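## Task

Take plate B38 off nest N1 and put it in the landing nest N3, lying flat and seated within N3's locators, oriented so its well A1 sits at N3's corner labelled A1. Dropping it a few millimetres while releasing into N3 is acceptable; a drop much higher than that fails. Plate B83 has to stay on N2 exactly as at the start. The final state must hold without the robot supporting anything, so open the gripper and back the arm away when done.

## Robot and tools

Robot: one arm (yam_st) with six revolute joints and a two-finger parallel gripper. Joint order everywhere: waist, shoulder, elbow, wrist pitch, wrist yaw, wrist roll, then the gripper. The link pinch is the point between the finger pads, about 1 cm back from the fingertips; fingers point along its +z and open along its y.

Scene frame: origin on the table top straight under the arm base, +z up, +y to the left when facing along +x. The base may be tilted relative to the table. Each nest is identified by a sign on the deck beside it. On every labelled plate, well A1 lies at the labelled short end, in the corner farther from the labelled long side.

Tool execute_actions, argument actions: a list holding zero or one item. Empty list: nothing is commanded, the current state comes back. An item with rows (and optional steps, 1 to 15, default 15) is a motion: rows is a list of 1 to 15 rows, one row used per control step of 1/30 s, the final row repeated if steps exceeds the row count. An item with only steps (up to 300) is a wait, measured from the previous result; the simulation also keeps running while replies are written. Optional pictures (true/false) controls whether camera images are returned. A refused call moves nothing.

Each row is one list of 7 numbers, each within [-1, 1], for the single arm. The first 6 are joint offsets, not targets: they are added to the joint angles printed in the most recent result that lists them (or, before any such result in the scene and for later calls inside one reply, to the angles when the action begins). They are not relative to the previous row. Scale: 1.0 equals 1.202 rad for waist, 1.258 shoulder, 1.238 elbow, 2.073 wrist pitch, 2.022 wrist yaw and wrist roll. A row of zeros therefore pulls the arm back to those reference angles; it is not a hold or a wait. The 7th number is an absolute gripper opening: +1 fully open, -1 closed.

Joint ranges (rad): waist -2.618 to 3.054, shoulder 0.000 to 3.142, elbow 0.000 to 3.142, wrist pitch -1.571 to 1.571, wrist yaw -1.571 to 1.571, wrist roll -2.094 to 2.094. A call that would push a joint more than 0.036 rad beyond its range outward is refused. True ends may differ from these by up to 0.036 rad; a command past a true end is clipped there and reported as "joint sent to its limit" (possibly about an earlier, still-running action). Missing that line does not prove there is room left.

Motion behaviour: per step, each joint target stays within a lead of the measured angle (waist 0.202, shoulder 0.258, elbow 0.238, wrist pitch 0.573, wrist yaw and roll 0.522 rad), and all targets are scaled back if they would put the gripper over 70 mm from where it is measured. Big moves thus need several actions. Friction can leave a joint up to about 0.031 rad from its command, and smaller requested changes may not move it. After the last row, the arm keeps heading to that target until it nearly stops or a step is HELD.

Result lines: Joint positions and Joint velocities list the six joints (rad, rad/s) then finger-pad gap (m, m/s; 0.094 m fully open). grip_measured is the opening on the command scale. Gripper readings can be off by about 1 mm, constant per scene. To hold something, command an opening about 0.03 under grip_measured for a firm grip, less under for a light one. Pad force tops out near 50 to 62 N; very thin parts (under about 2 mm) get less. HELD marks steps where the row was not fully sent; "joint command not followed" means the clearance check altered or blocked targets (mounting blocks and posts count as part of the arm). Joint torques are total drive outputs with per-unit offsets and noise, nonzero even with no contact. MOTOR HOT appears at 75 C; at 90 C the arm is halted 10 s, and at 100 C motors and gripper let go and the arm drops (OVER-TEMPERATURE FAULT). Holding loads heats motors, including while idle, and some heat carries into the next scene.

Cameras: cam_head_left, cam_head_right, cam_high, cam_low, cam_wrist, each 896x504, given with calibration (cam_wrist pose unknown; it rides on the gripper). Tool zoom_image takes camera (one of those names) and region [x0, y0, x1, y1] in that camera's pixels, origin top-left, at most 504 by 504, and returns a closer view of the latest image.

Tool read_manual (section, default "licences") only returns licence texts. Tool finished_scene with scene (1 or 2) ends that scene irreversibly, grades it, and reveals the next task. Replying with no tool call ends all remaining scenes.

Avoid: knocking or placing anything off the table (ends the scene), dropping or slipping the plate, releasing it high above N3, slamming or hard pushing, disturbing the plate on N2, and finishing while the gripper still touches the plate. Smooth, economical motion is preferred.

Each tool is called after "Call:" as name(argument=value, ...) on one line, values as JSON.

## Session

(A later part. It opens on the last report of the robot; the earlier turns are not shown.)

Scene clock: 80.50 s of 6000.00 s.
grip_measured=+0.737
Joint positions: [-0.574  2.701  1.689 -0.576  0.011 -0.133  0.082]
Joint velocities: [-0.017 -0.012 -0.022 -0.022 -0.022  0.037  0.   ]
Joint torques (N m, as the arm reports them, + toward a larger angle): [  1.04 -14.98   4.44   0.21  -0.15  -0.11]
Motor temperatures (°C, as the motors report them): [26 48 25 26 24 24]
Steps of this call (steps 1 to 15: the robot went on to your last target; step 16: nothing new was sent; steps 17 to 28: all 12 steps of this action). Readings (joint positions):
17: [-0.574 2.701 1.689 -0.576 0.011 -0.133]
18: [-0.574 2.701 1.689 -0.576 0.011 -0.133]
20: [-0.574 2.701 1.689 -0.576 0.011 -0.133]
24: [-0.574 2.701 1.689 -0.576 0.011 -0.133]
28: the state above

Call:
execute_actions(actions=[{"rows":[[0,-0.02,0,-0.008,0,0,0.7],[0,-0.04,-0.004,-0.018,0,0,0.7],[0,-0.06,-0.008,-0.028,0,0,0.7],[0,-0.08,-0.012,-0.038,0,0,0.7],[0,-0.1,-0.016,-0.048,0,0,0.7],[0,-0.12,-0.02,-0.058,0,0,0.7],[0,-0.145,-0.026,-0.072,0,0,0.7]],"steps":15}])

Scene clock: 84.53 s of 6000.00 s.
grip_measured=+0.737
Joint positions: [-0.574  2.513  1.669 -0.695  0.01  -0.133  0.082]
Joint velocities: [ 0.002 -0.007 -0.007 -0.139  0.022  0.051 -0.   ]
Joint torques (N m, as the arm reports them, + toward a larger angle): [  1.11 -13.7    4.33   0.28  -0.13  -0.11]
Motor temperatures (°C, as the motors report them): [26 49 25 26 24 24]
Steps of this call (steps 1 to 15: the robot went on to your last target; steps 16 to 90: nothing new was sent; then 0.53 s passed at rest; steps 91 to 105: all 15 steps of this action). Readings (joint positions):
91: [-0.574 2.701 1.689 -0.576 0.011 -0.133]
92: [-0.574 2.698 1.689 -0.579 0.011 -0.133]
94: [-0.574 2.682 1.688 -0.597 0.010 -0.133]
98: [-0.574 2.588 1.669 -0.666 0.010 -0.133]
105: the state above

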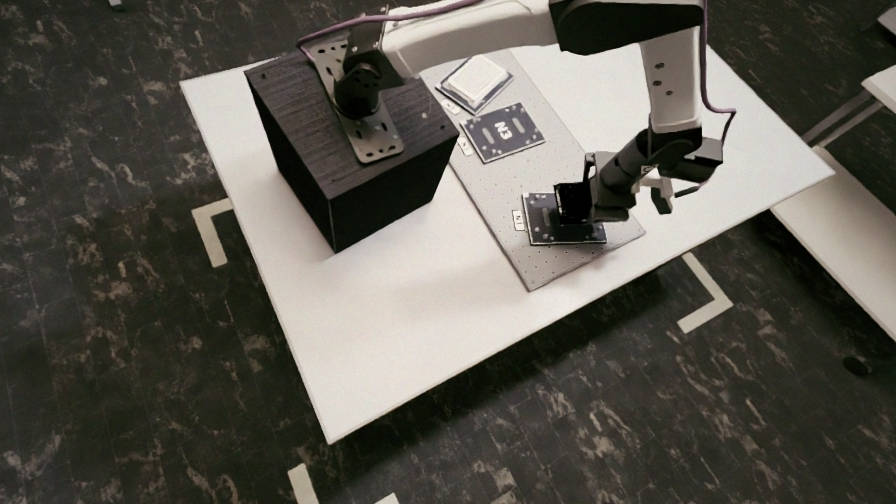

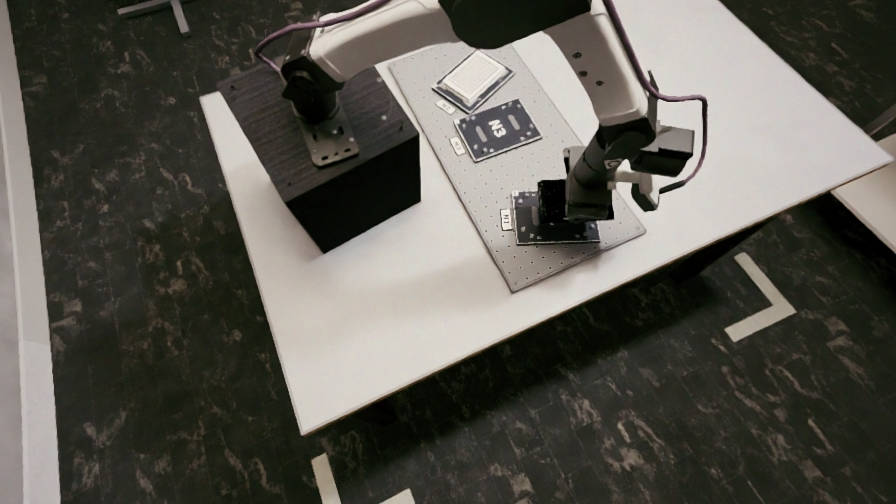

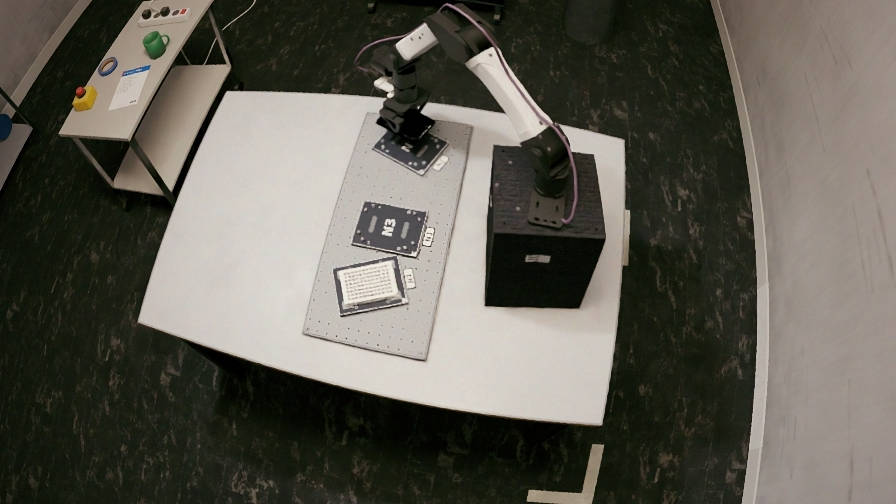

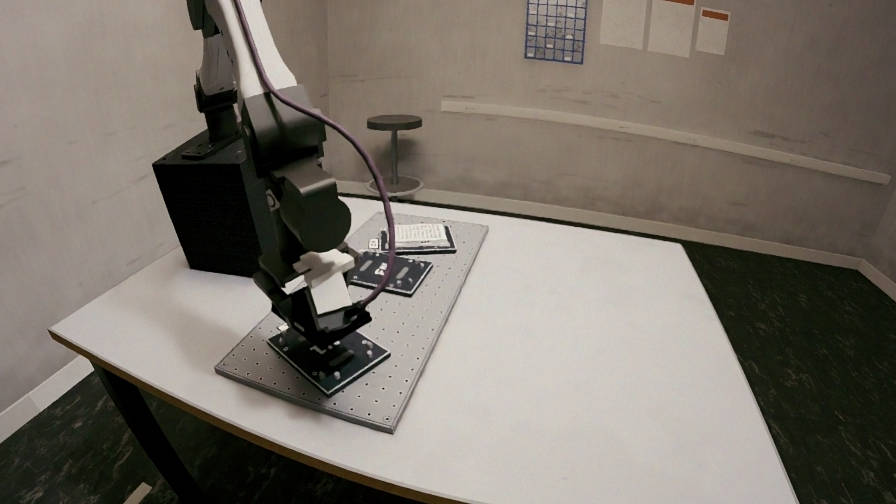

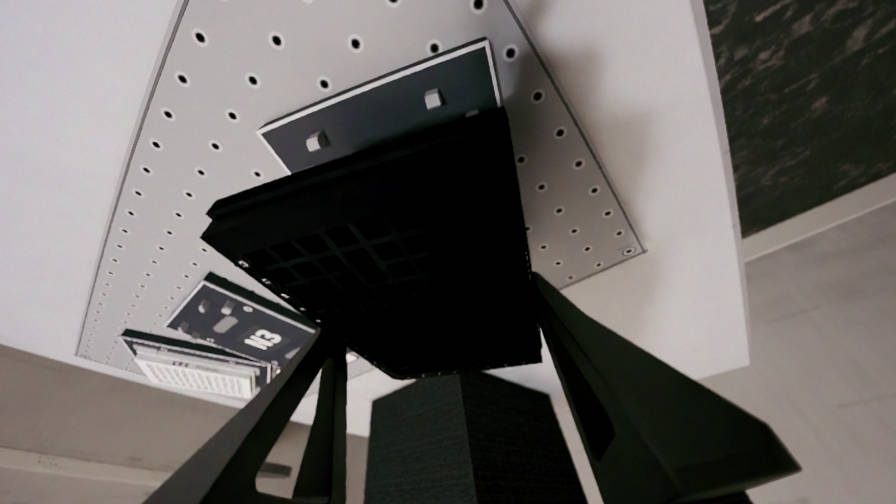

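Call:
execute_actions(actions=[{"rows":[[0.03,-0.03,-0.03,0,0,0.007,0.7],[0.07,-0.06,-0.07,0.005,0,0.015,0.7],[0.11,-0.09,-0.11,0.01,0,0.025,0.7],[0.16,-0.12,-0.15,0.016,0,0.036,0.7],[0.21,-0.145,-0.19,0.022,0,0.047,0.7],[0.26,-0.17,-0.23,0.028,0,0.06,0.7],[0.31,-0.19,-0.27,0.034,0,0.07,0.7],[0.36,-0.21,-0.31,0.04,0,0.082,0.7],[0.41,-0.23,-0.345,0.045,0,0.093,0.7],[0.45,-0.243,-0.368,0.049,0,0.103,0.7],[0.486,-0.248,-0.376,0.05,-0.005,0.11,0.7]],"steps":15}], pictures=false)

Call:
execute_actions(actions=[{"steps":15}])

Scene clock: 93.07 s of 6000.00 s.
grip_measured=+0.737
Joint positions: [ 0.052  2.224  1.227 -0.611 -0.009  0.039  0.082]
Joint velocities: [ 0.286 -0.017 -0.164 -0.007 -0.168  0.198 -0.   ]
Joint torques (N m, as the arm reports them, + toward a larger angle): [ -3.46 -13.08   3.92   0.54   0.27   0.08]
Motor temperatures (°C, as the motors report them): [26 50 25 26 24 24]
Steps of this call (steps 1 to 30: the robot went on to your last target; steps 31 to 90: nothing new was sent; then 5.03 s passed at rest; steps 91 to 105: all 15 steps of this action). Readings (joint positions):
91: [-0.572 2.512 1.665 -0.712 0.011 -0.131]
92: [-0.563 2.502 1.647 -0.700 0.013 -0.127]
94: [-0.515 2.456 1.575 -0.679 0.020 -0.109]
98: [-0.313 2.341 1.416 -0.647 0.021 -0.059]
105: the state above

Scene clock: 93.57 s of 6000.00 s.
grip_measured=+0.737
Joint positions: [ 0.008  2.224  1.218 -0.6   -0.005  0.079  0.082]
Joint velocities: [ 0.017 -0.002  0.002  0.037 -0.007 -0.037  0.002]
Joint torques (N m, as the arm reports them, + toward a larger angle): [  1.28 -12.92   3.85   0.42  -0.1    0.03]
Motor temperatures (°C, as the motors report them): [26 50 25 26 24 24]
Steps of this call (steps 1 to 15: the robot went on to your last target). Readings (joint positions):
1: [0.056 2.224 1.222 -0.610 -0.012 0.046]
2: [0.049 2.224 1.219 -0.610 -0.012 0.052]
4: [0.027 2.224 1.218 -0.609 -0.011 0.062]
8: [0.008 2.224 1.218 -0.603 -0.005 0.074]
15: the state above

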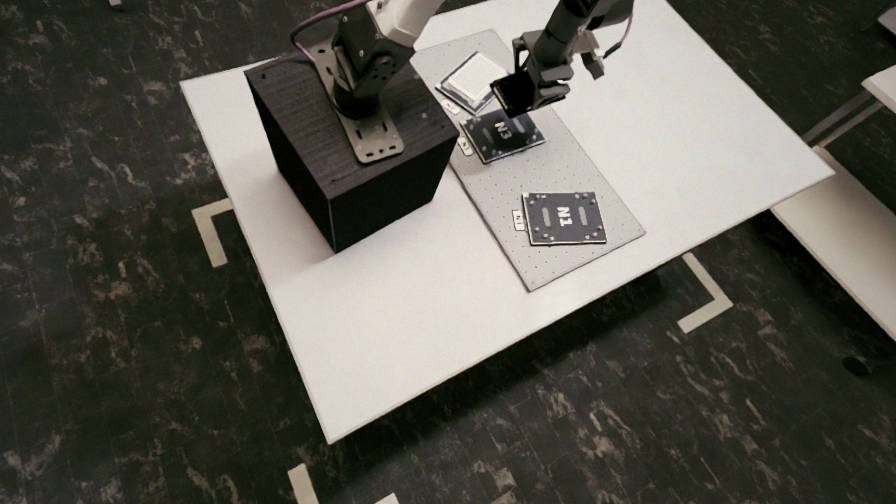

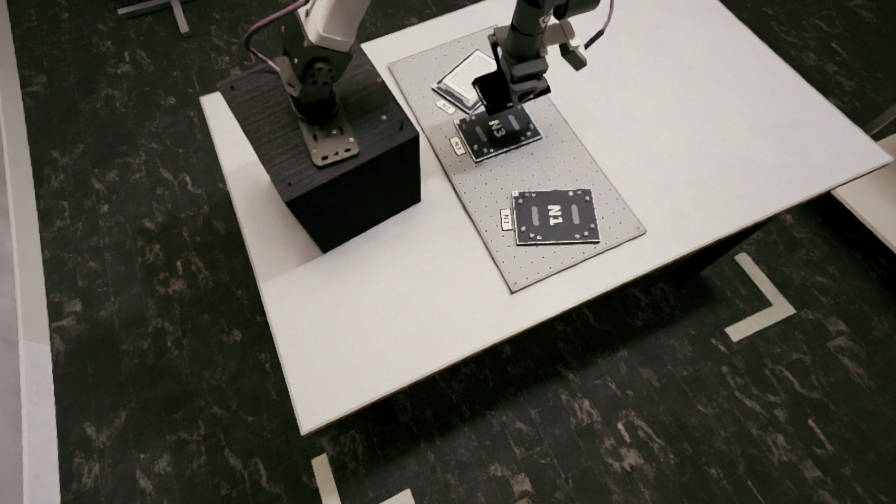

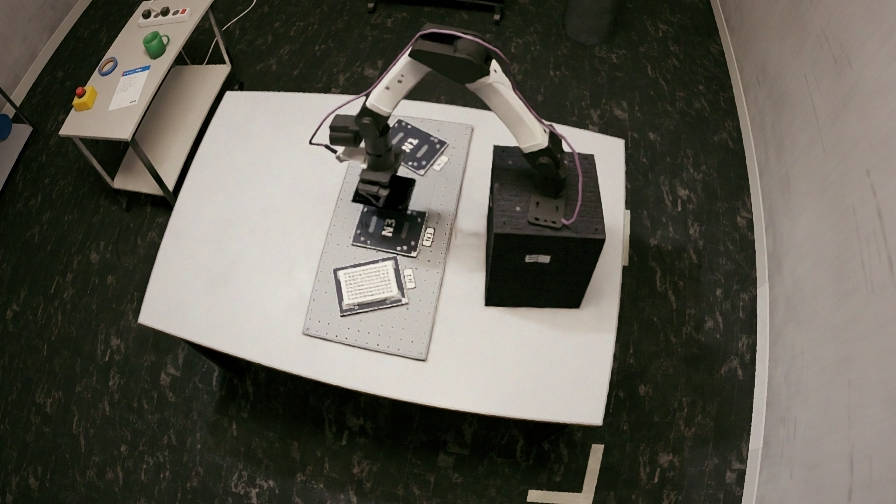

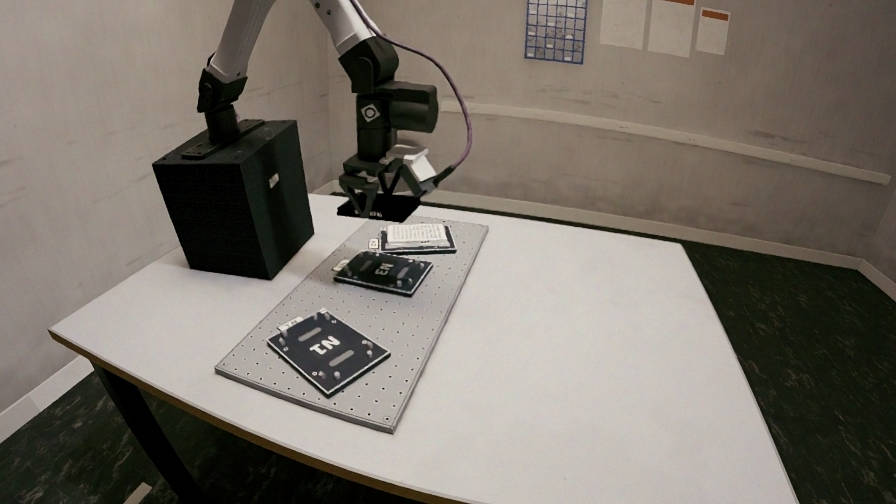

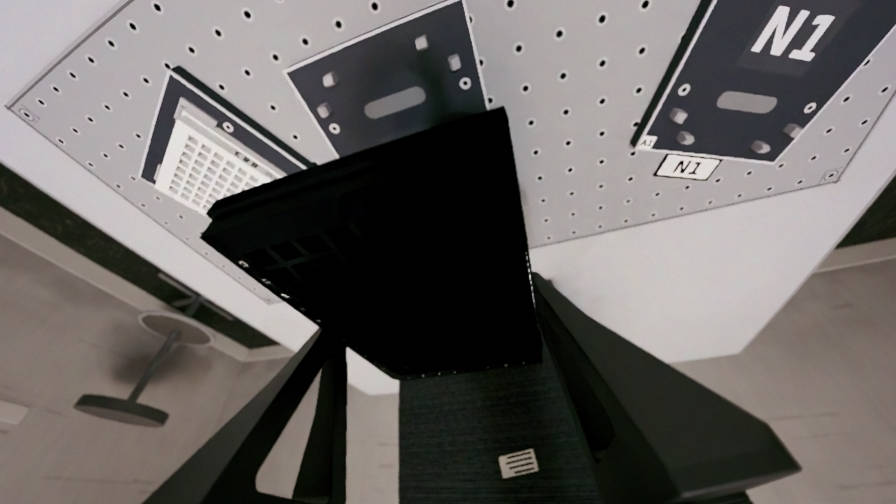

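Call:
execute_actions(actions=[{"rows":[[0,0.02,0,0.013,0,0,0.7],[0,0.04,0,0.027,0,0,0.7],[0,0.06,0,0.04,0,0,0.7],[0,0.08,0,0.053,0,0,0.7],[0,0.1,0,0.067,0,0,0.7],[0,0.12,0,0.08,0,0,0.7],[0,0.14,0,0.094,0,0,0.7],[0,0.161,0,0.107,0,0.005,0.7]],"steps":15}])

Scene clock: 97.27 s of 6000.00 s.
grip_measured=+0.737
Joint positions: [ 0.008  2.433  1.218 -0.413 -0.005  0.08   0.082]
Joint velocities: [ 0.007 -0.002 -0.022  0.256 -0.022 -0.066 -0.001]
Joint torques (N m, as the arm reports them, + toward a larger angle): [  1.17 -12.21   3.86   0.21  -0.14  -0.02]
Motor temperatures (°C, as the motors report them): [26 50 25 26 24 24]
Steps of this call (steps 1 to 15: the robot went on to your last target; steps 16 to 90: nothing new was sent; then 0.20 s passed at rest; steps 91 to 105: all 15 steps of this action). Readings (joint positions):
91: [0.008 2.224 1.218 -0.598 -0.005 0.080]
92: [0.008 2.227 1.218 -0.592 -0.005 0.080]
94: [0.008 2.249 1.218 -0.561 -0.005 0.080]
98: [0.008 2.353 1.218 -0.473 -0.005 0.080]
105: the state above

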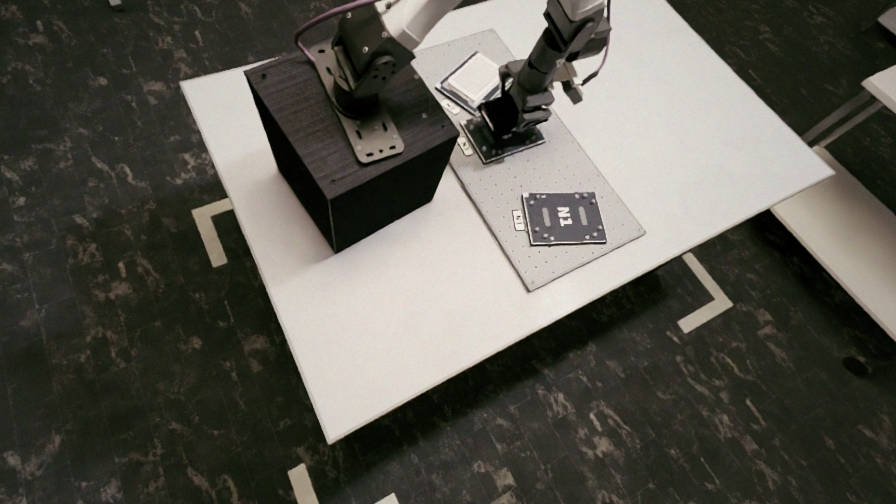

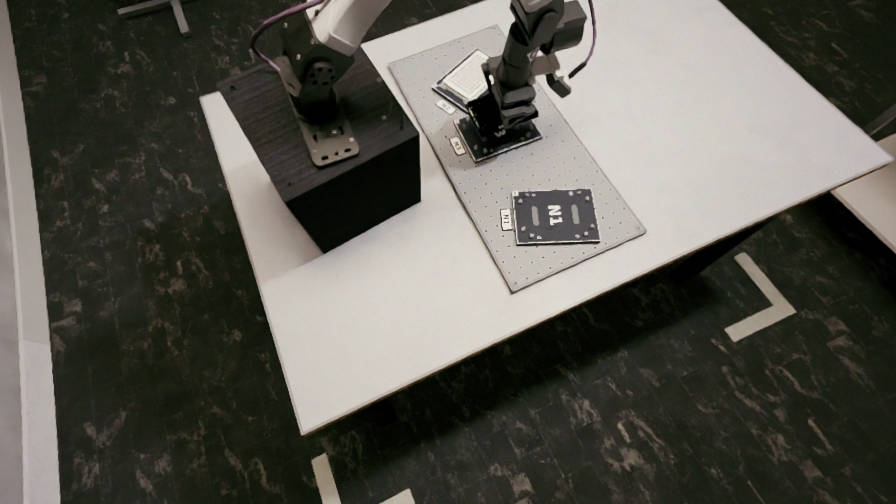

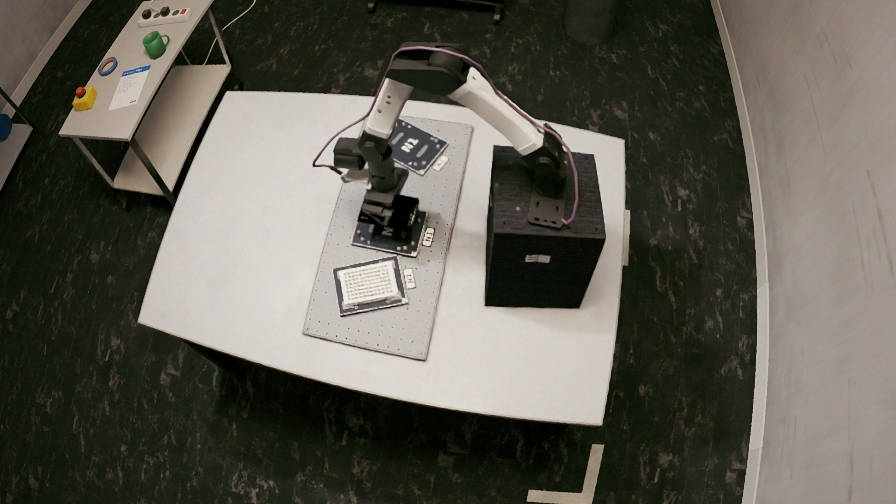

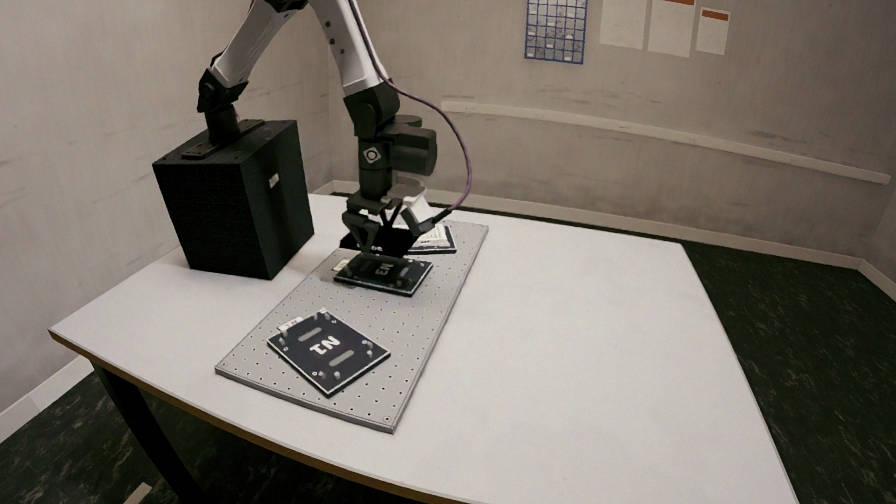

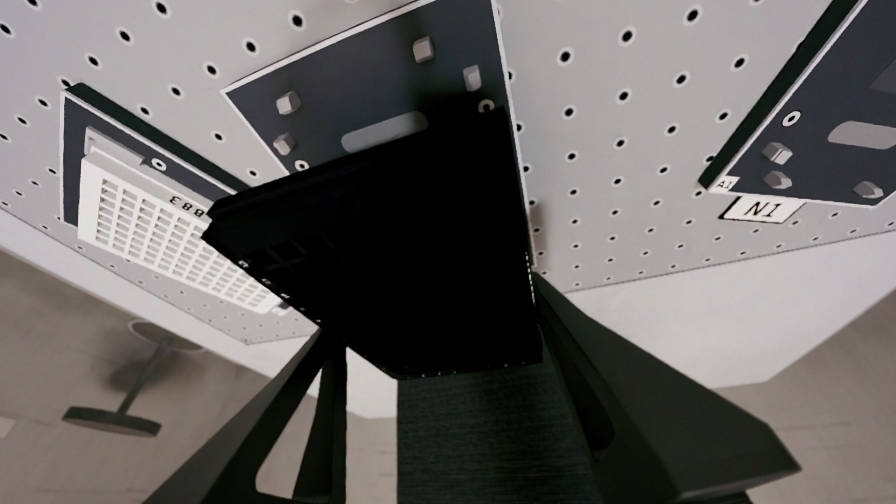

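Call:
execute_actions(actions=[{"rows":[[0,0.01,0.015,0,0,0,0.7],[0,0.022,0.03,0.003,0,0,0.7],[0,0.035,0.045,0.006,0,0,0.7],[0,0.05,0.06,0.009,0,0,0.7],[0,0.066,0.07,0.012,0,0,0.7],[0,0.083,0.08,0.014,0,0,0.7]],"steps":15}])

Call:
zoom_image(camera="cam_low", region=[300, 170, 480, 310])

Call:
zoom_image(camera="cam_high", region=[320, 140, 470, 280])

Scene clock: 99.87 s of 6000.00 s.
grip_measured=+0.737
Joint positions: [ 0.008  2.525  1.3   -0.385 -0.005  0.08   0.082]
Joint velocities: [-0.012 -0.002  0.012  0.022 -0.081  0.007 -0.   ]
Joint torques (N m, as the arm reports them, + toward a larger angle): [  1.24 -11.18   5.1    0.35  -0.16  -0.11]
Motor temperatures (°C, as the motors report them): [26 50 25 26 24 24]
Steps of this call (steps 1 to 30: the robot went on to your last target; steps 31 to 63: nothing new was sent; steps 64 to 78: all 15 steps of this action). Readings (joint positions):
64: [0.008 2.433 1.218 -0.389 -0.005 0.080]
65: [0.008 2.434 1.220 -0.394 -0.005 0.080]
67: [0.008 2.449 1.242 -0.402 -0.005 0.080]
71: [0.008 2.506 1.298 -0.386 -0.005 0.080]
78: the state above

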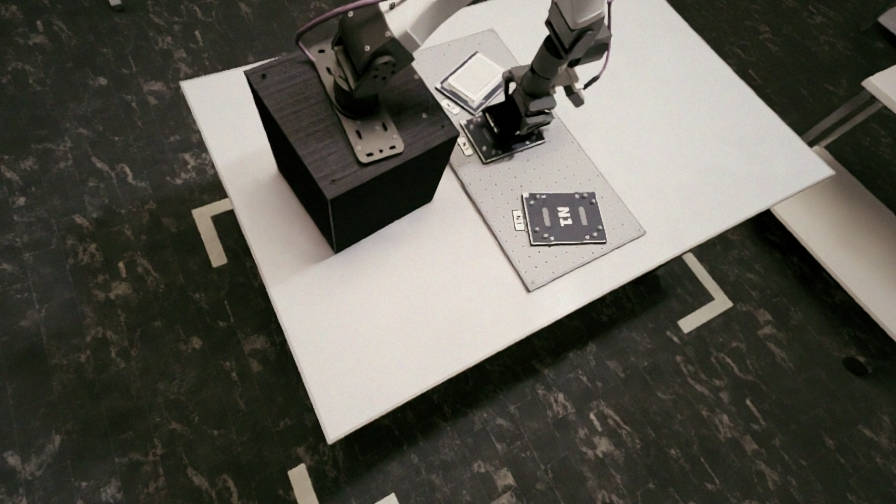

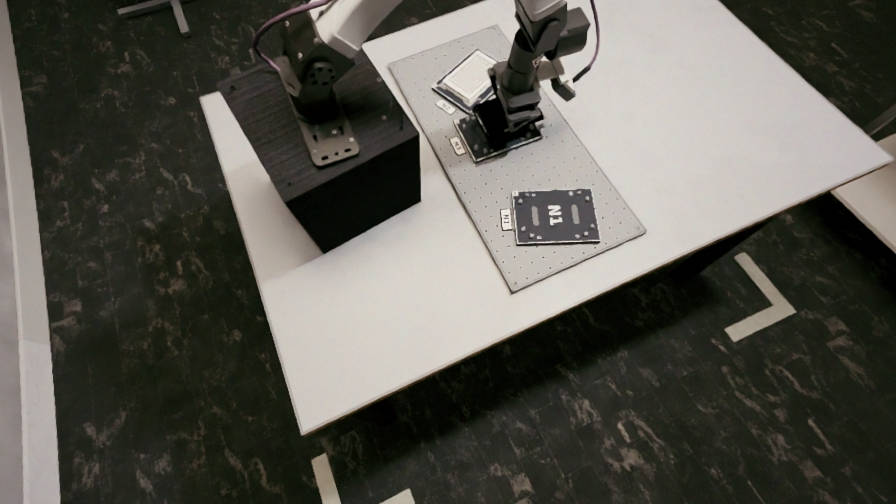

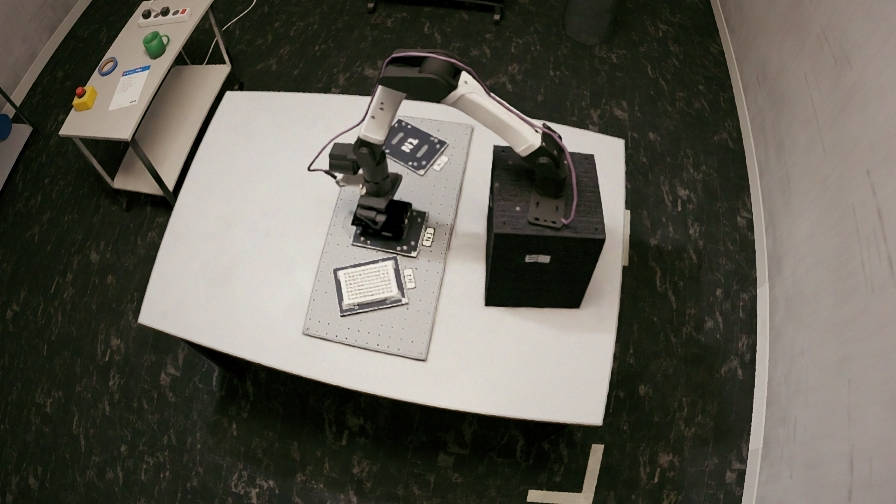

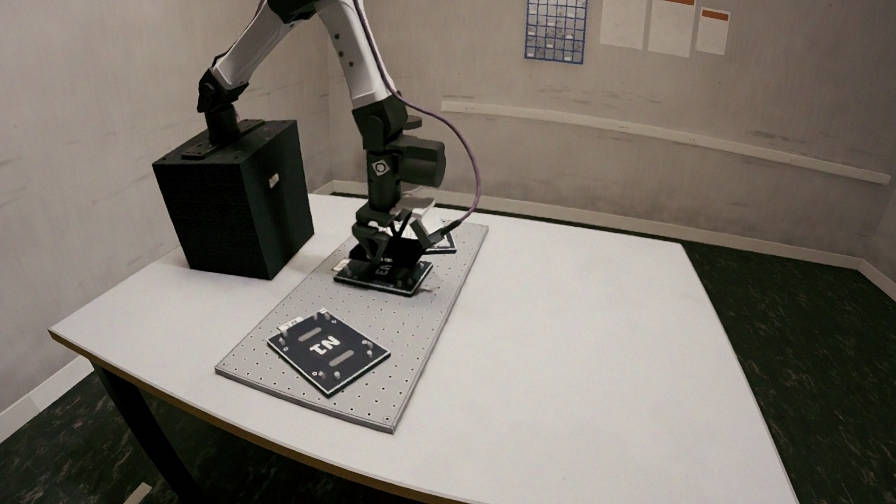

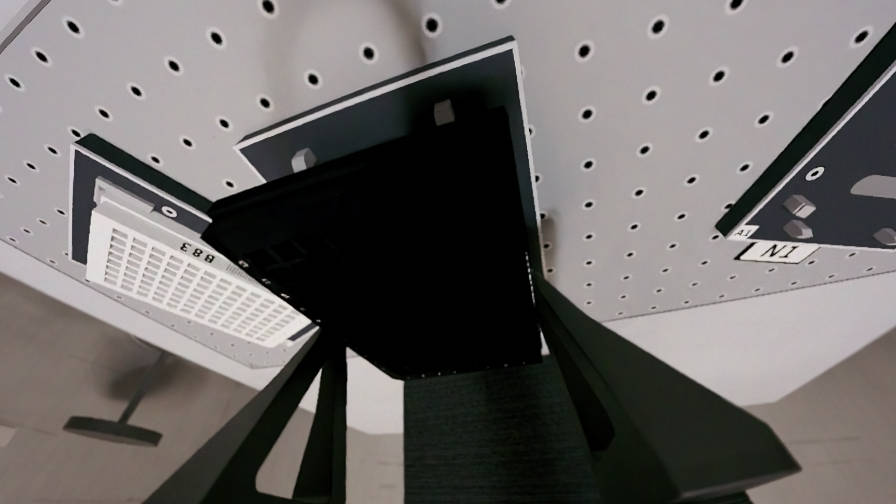

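Region (300, 170, 480, 310) of cam_low's 896x504 image, scaled by 2.800, with more detail than that image has.

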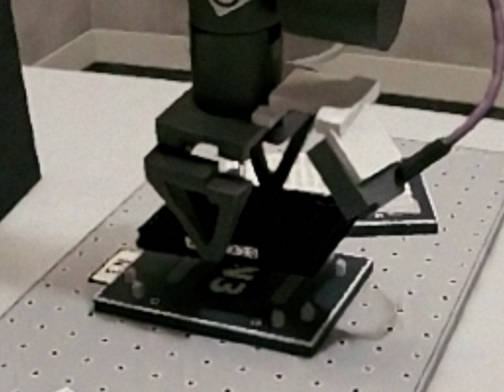

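Region (320, 140, 470, 280) of cam_high's 896x504 image, scaled by 3.360, with more detail than that image has; it fills the top 470 rows of this view, and the rest is white.

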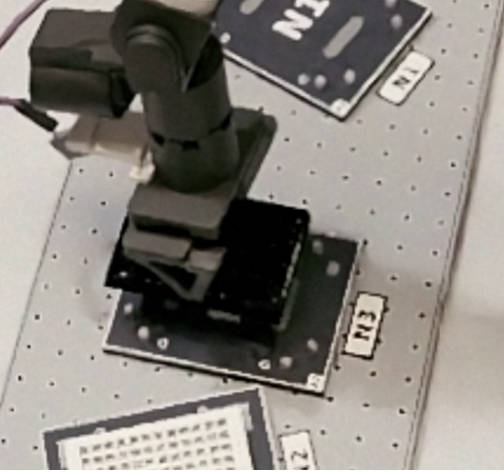

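Call:
execute_actions(actions=[{"rows":[[-0.012,0.01,0,0.005,0,0,0.7],[-0.012,0.02,0,0.011,0,0,0.7],[-0.012,0.03,0.005,0.017,0,0,0.7],[-0.012,0.04,0.01,0.023,0,0,0.7],[-0.012,0.052,0.014,0.03,0,0,0.7],[-0.012,0.063,0.014,0.037,0,0,0.7]],"steps":15}])

Call:
zoom_image(camera="cam_low", region=[300, 170, 480, 310])

Call:
zoom_image(camera="cam_high", region=[320, 140, 470, 280])

Scene clock: 104.77 s of 6000.00 s.
grip_measured=+0.737
Joint positions: [-0.001  2.596  1.3   -0.325 -0.005  0.08   0.082]
Joint velocities: [ 0.017 -0.022  0.002  0.066 -0.022  0.051  0.   ]
Joint torques (N m, as the arm reports them, + toward a larger angle): [  0.83 -11.61   4.61   0.34  -0.13  -0.12]
Motor temperatures (°C, as the motors report them): [26 49 25 26 24 24]
Steps of this call (steps 1 to 15: the robot went on to your last target; steps 16 to 90: nothing new was sent; then 1.40 s passed at rest; steps 91 to 105: all 15 steps of this action). Readings (joint positions):
91: [0.007 2.525 1.300 -0.385 -0.005 0.080]
92: [0.006 2.525 1.300 -0.383 -0.005 0.080]
94: [0.002 2.531 1.300 -0.371 -0.005 0.080]
98: [-0.001 2.572 1.300 -0.335 -0.005 0.080]
105: the state above

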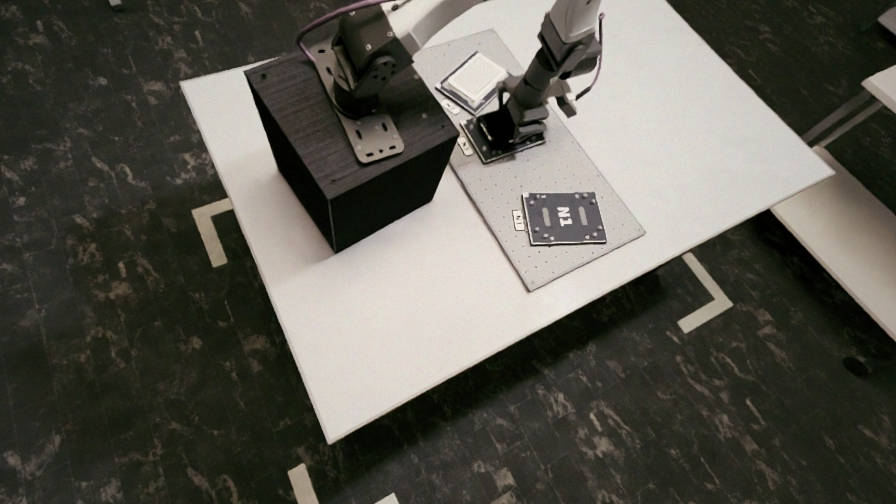

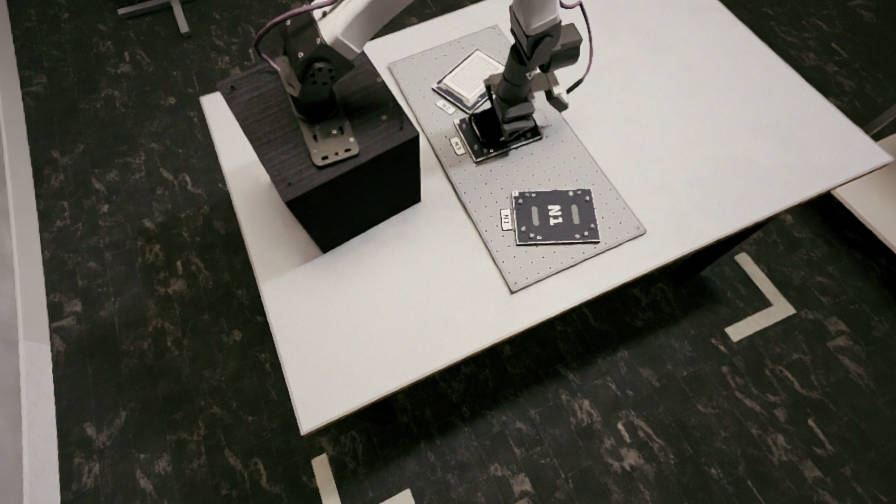

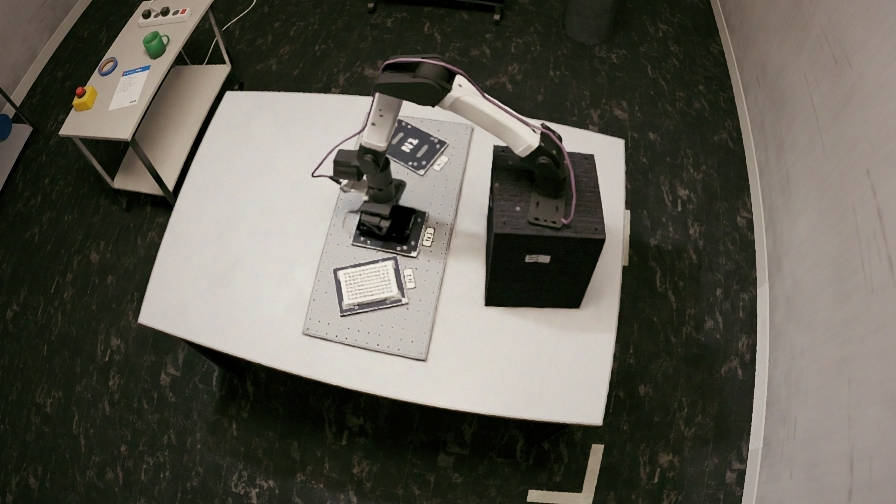

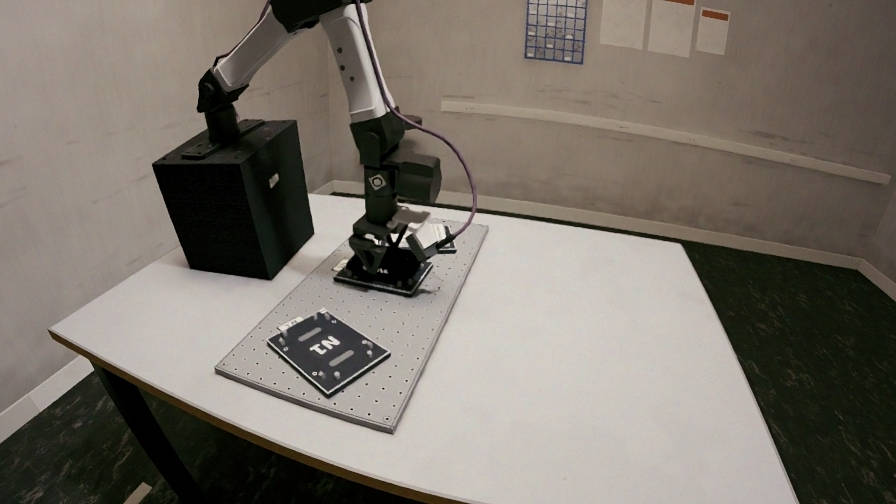

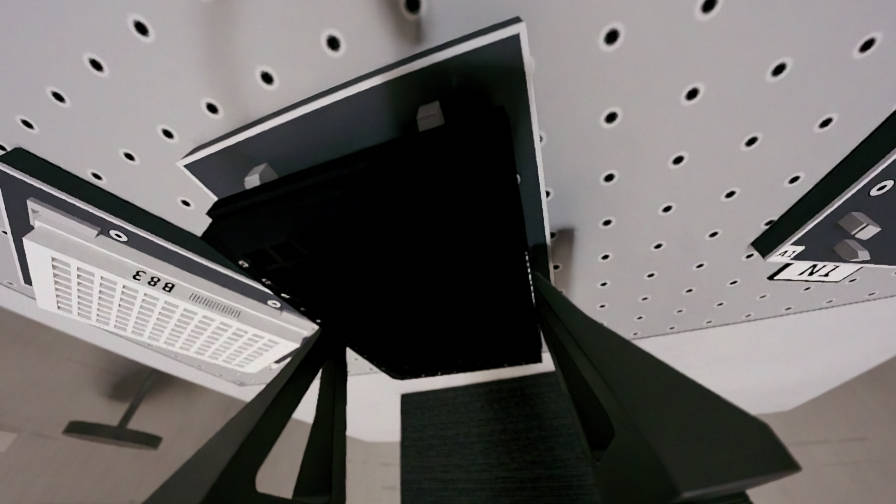

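Region (300, 170, 480, 310) of cam_low's 896x504 image, scaled by 2.800, with more detail than that image has.

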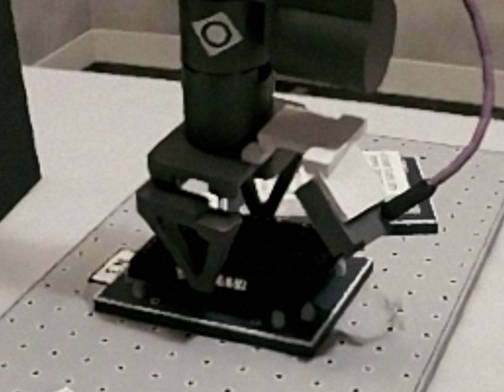

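Region (320, 140, 470, 280) of cam_high's 896x504 image, scaled by 3.360, with more detail than that image has; it fills the top 470 rows of this view, and the rest is white.

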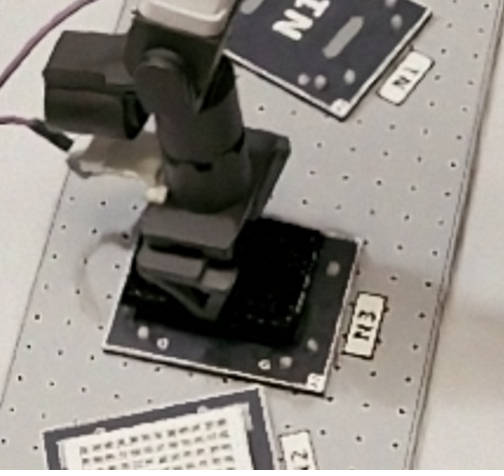

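Call:
execute_actions(actions=[{"rows":[[0.01,0,-0.015,0,0,0,0.7],[0.012,0,-0.03,0.003,0,0,0.7],[0.012,0.005,-0.032,0.006,0,0,0.7],[0.012,0.012,-0.032,0.008,0,0,0.7]],"steps":15}])

Call:
zoom_image(camera="cam_low", region=[300, 170, 480, 310])

Call:
zoom_image(camera="cam_high", region=[320, 140, 470, 280])

Call:
zoom_image(camera="cam_head_left", region=[440, 70, 580, 180])

Scene clock: 108.50 s of 6000.00 s.
grip_measured=+0.737
Joint positions: [ 0.007  2.596  1.275 -0.313 -0.005  0.08   0.082]
Joint velocities: [-0.002 -0.007  0.002  0.007  0.037  0.037  0.   ]
Joint torques (N m, as the arm reports them, + toward a larger angle): [  1.59 -10.76   2.32   0.31  -0.15  -0.11]
Motor temperatures (°C, as the motors report them): [26 49 25 26 24 24]
Steps of this call (steps 1 to 15: the robot went on to your last target; steps 16 to 90: nothing new was sent; then 0.23 s passed at rest; steps 91 to 105: all 15 steps of this action). Readings (joint positions):
91: [-0.001 2.596 1.300 -0.317 -0.005 0.080]
92: [-0.000 2.596 1.297 -0.315 -0.005 0.080]
94: [0.003 2.596 1.288 -0.313 -0.005 0.080]
98: [0.007 2.596 1.275 -0.313 -0.005 0.080]
105: the state above

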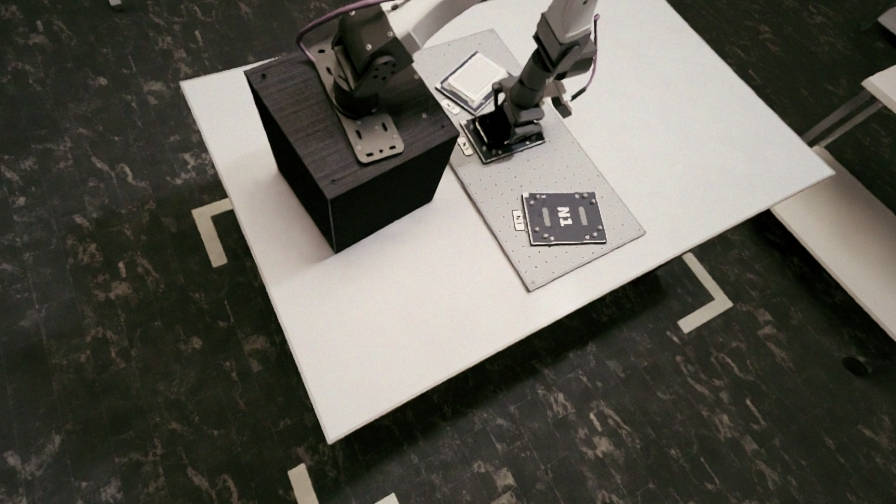

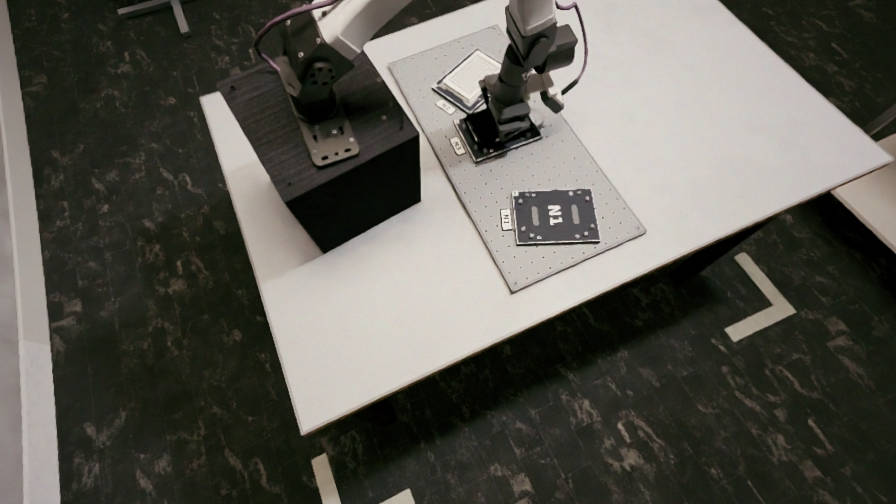

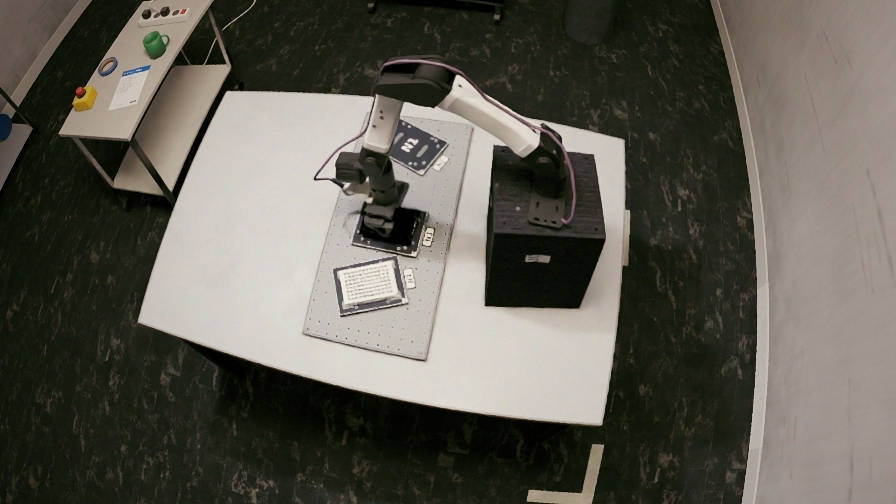

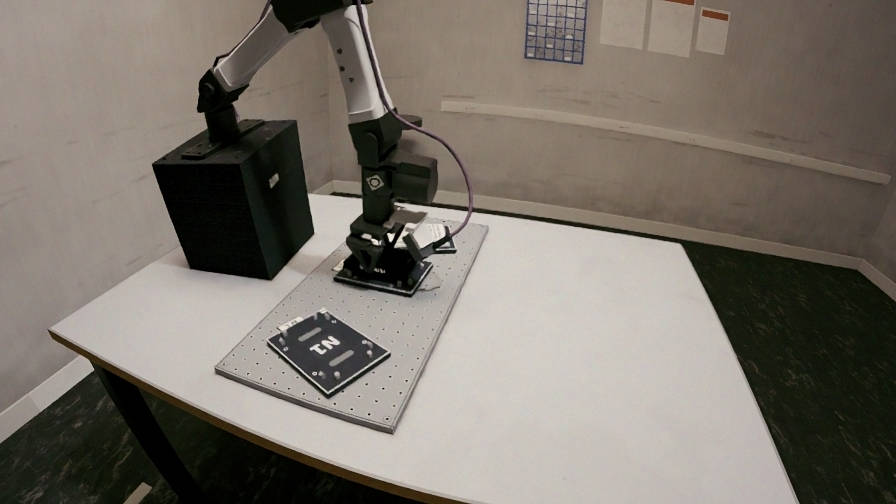

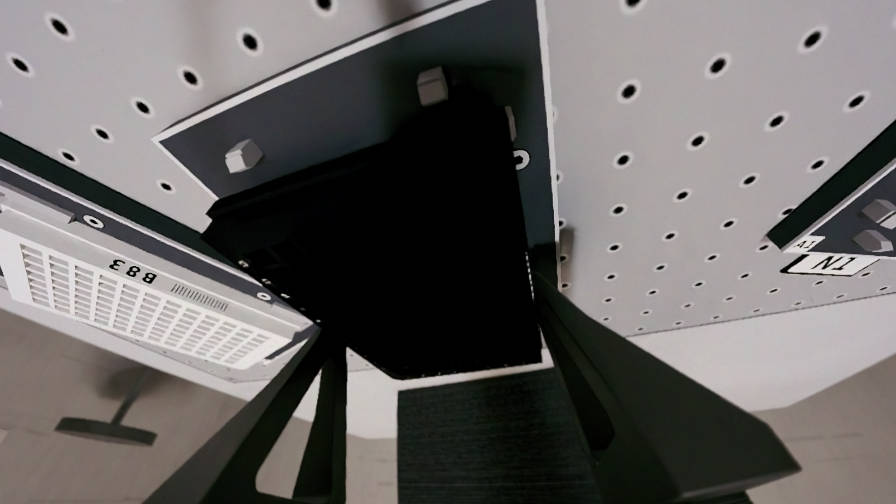

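Region (300, 170, 480, 310) of cam_low's 896x504 image, scaled by 2.800, with more detail than that image has.

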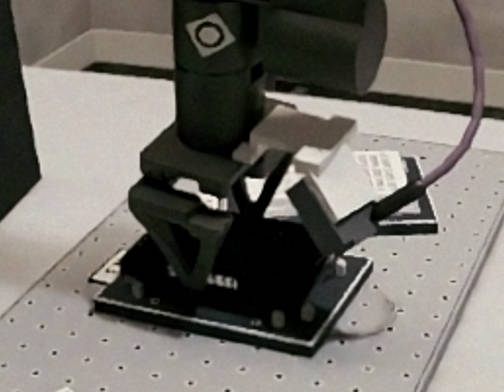

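Region (320, 140, 470, 280) of cam_high's 896x504 image, scaled by 3.360, with more detail than that image has; it fills the top 470 rows of this view, and the rest is white.

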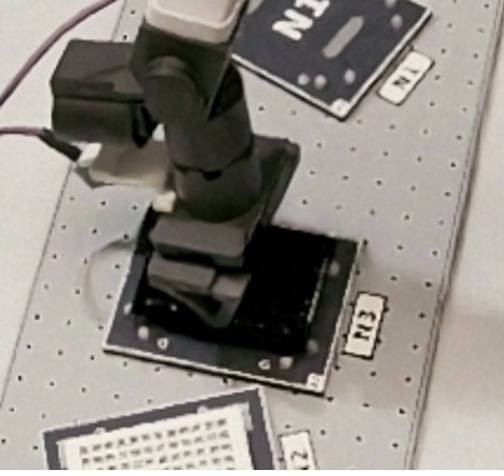

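Region (440, 70, 580, 180) of cam_head_left's 896x504 image, scaled by 3.600, with more detail than that image has; it fills the top 396 rows of this view, and the rest is white.

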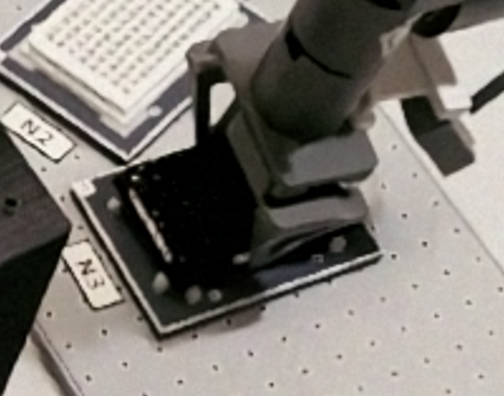

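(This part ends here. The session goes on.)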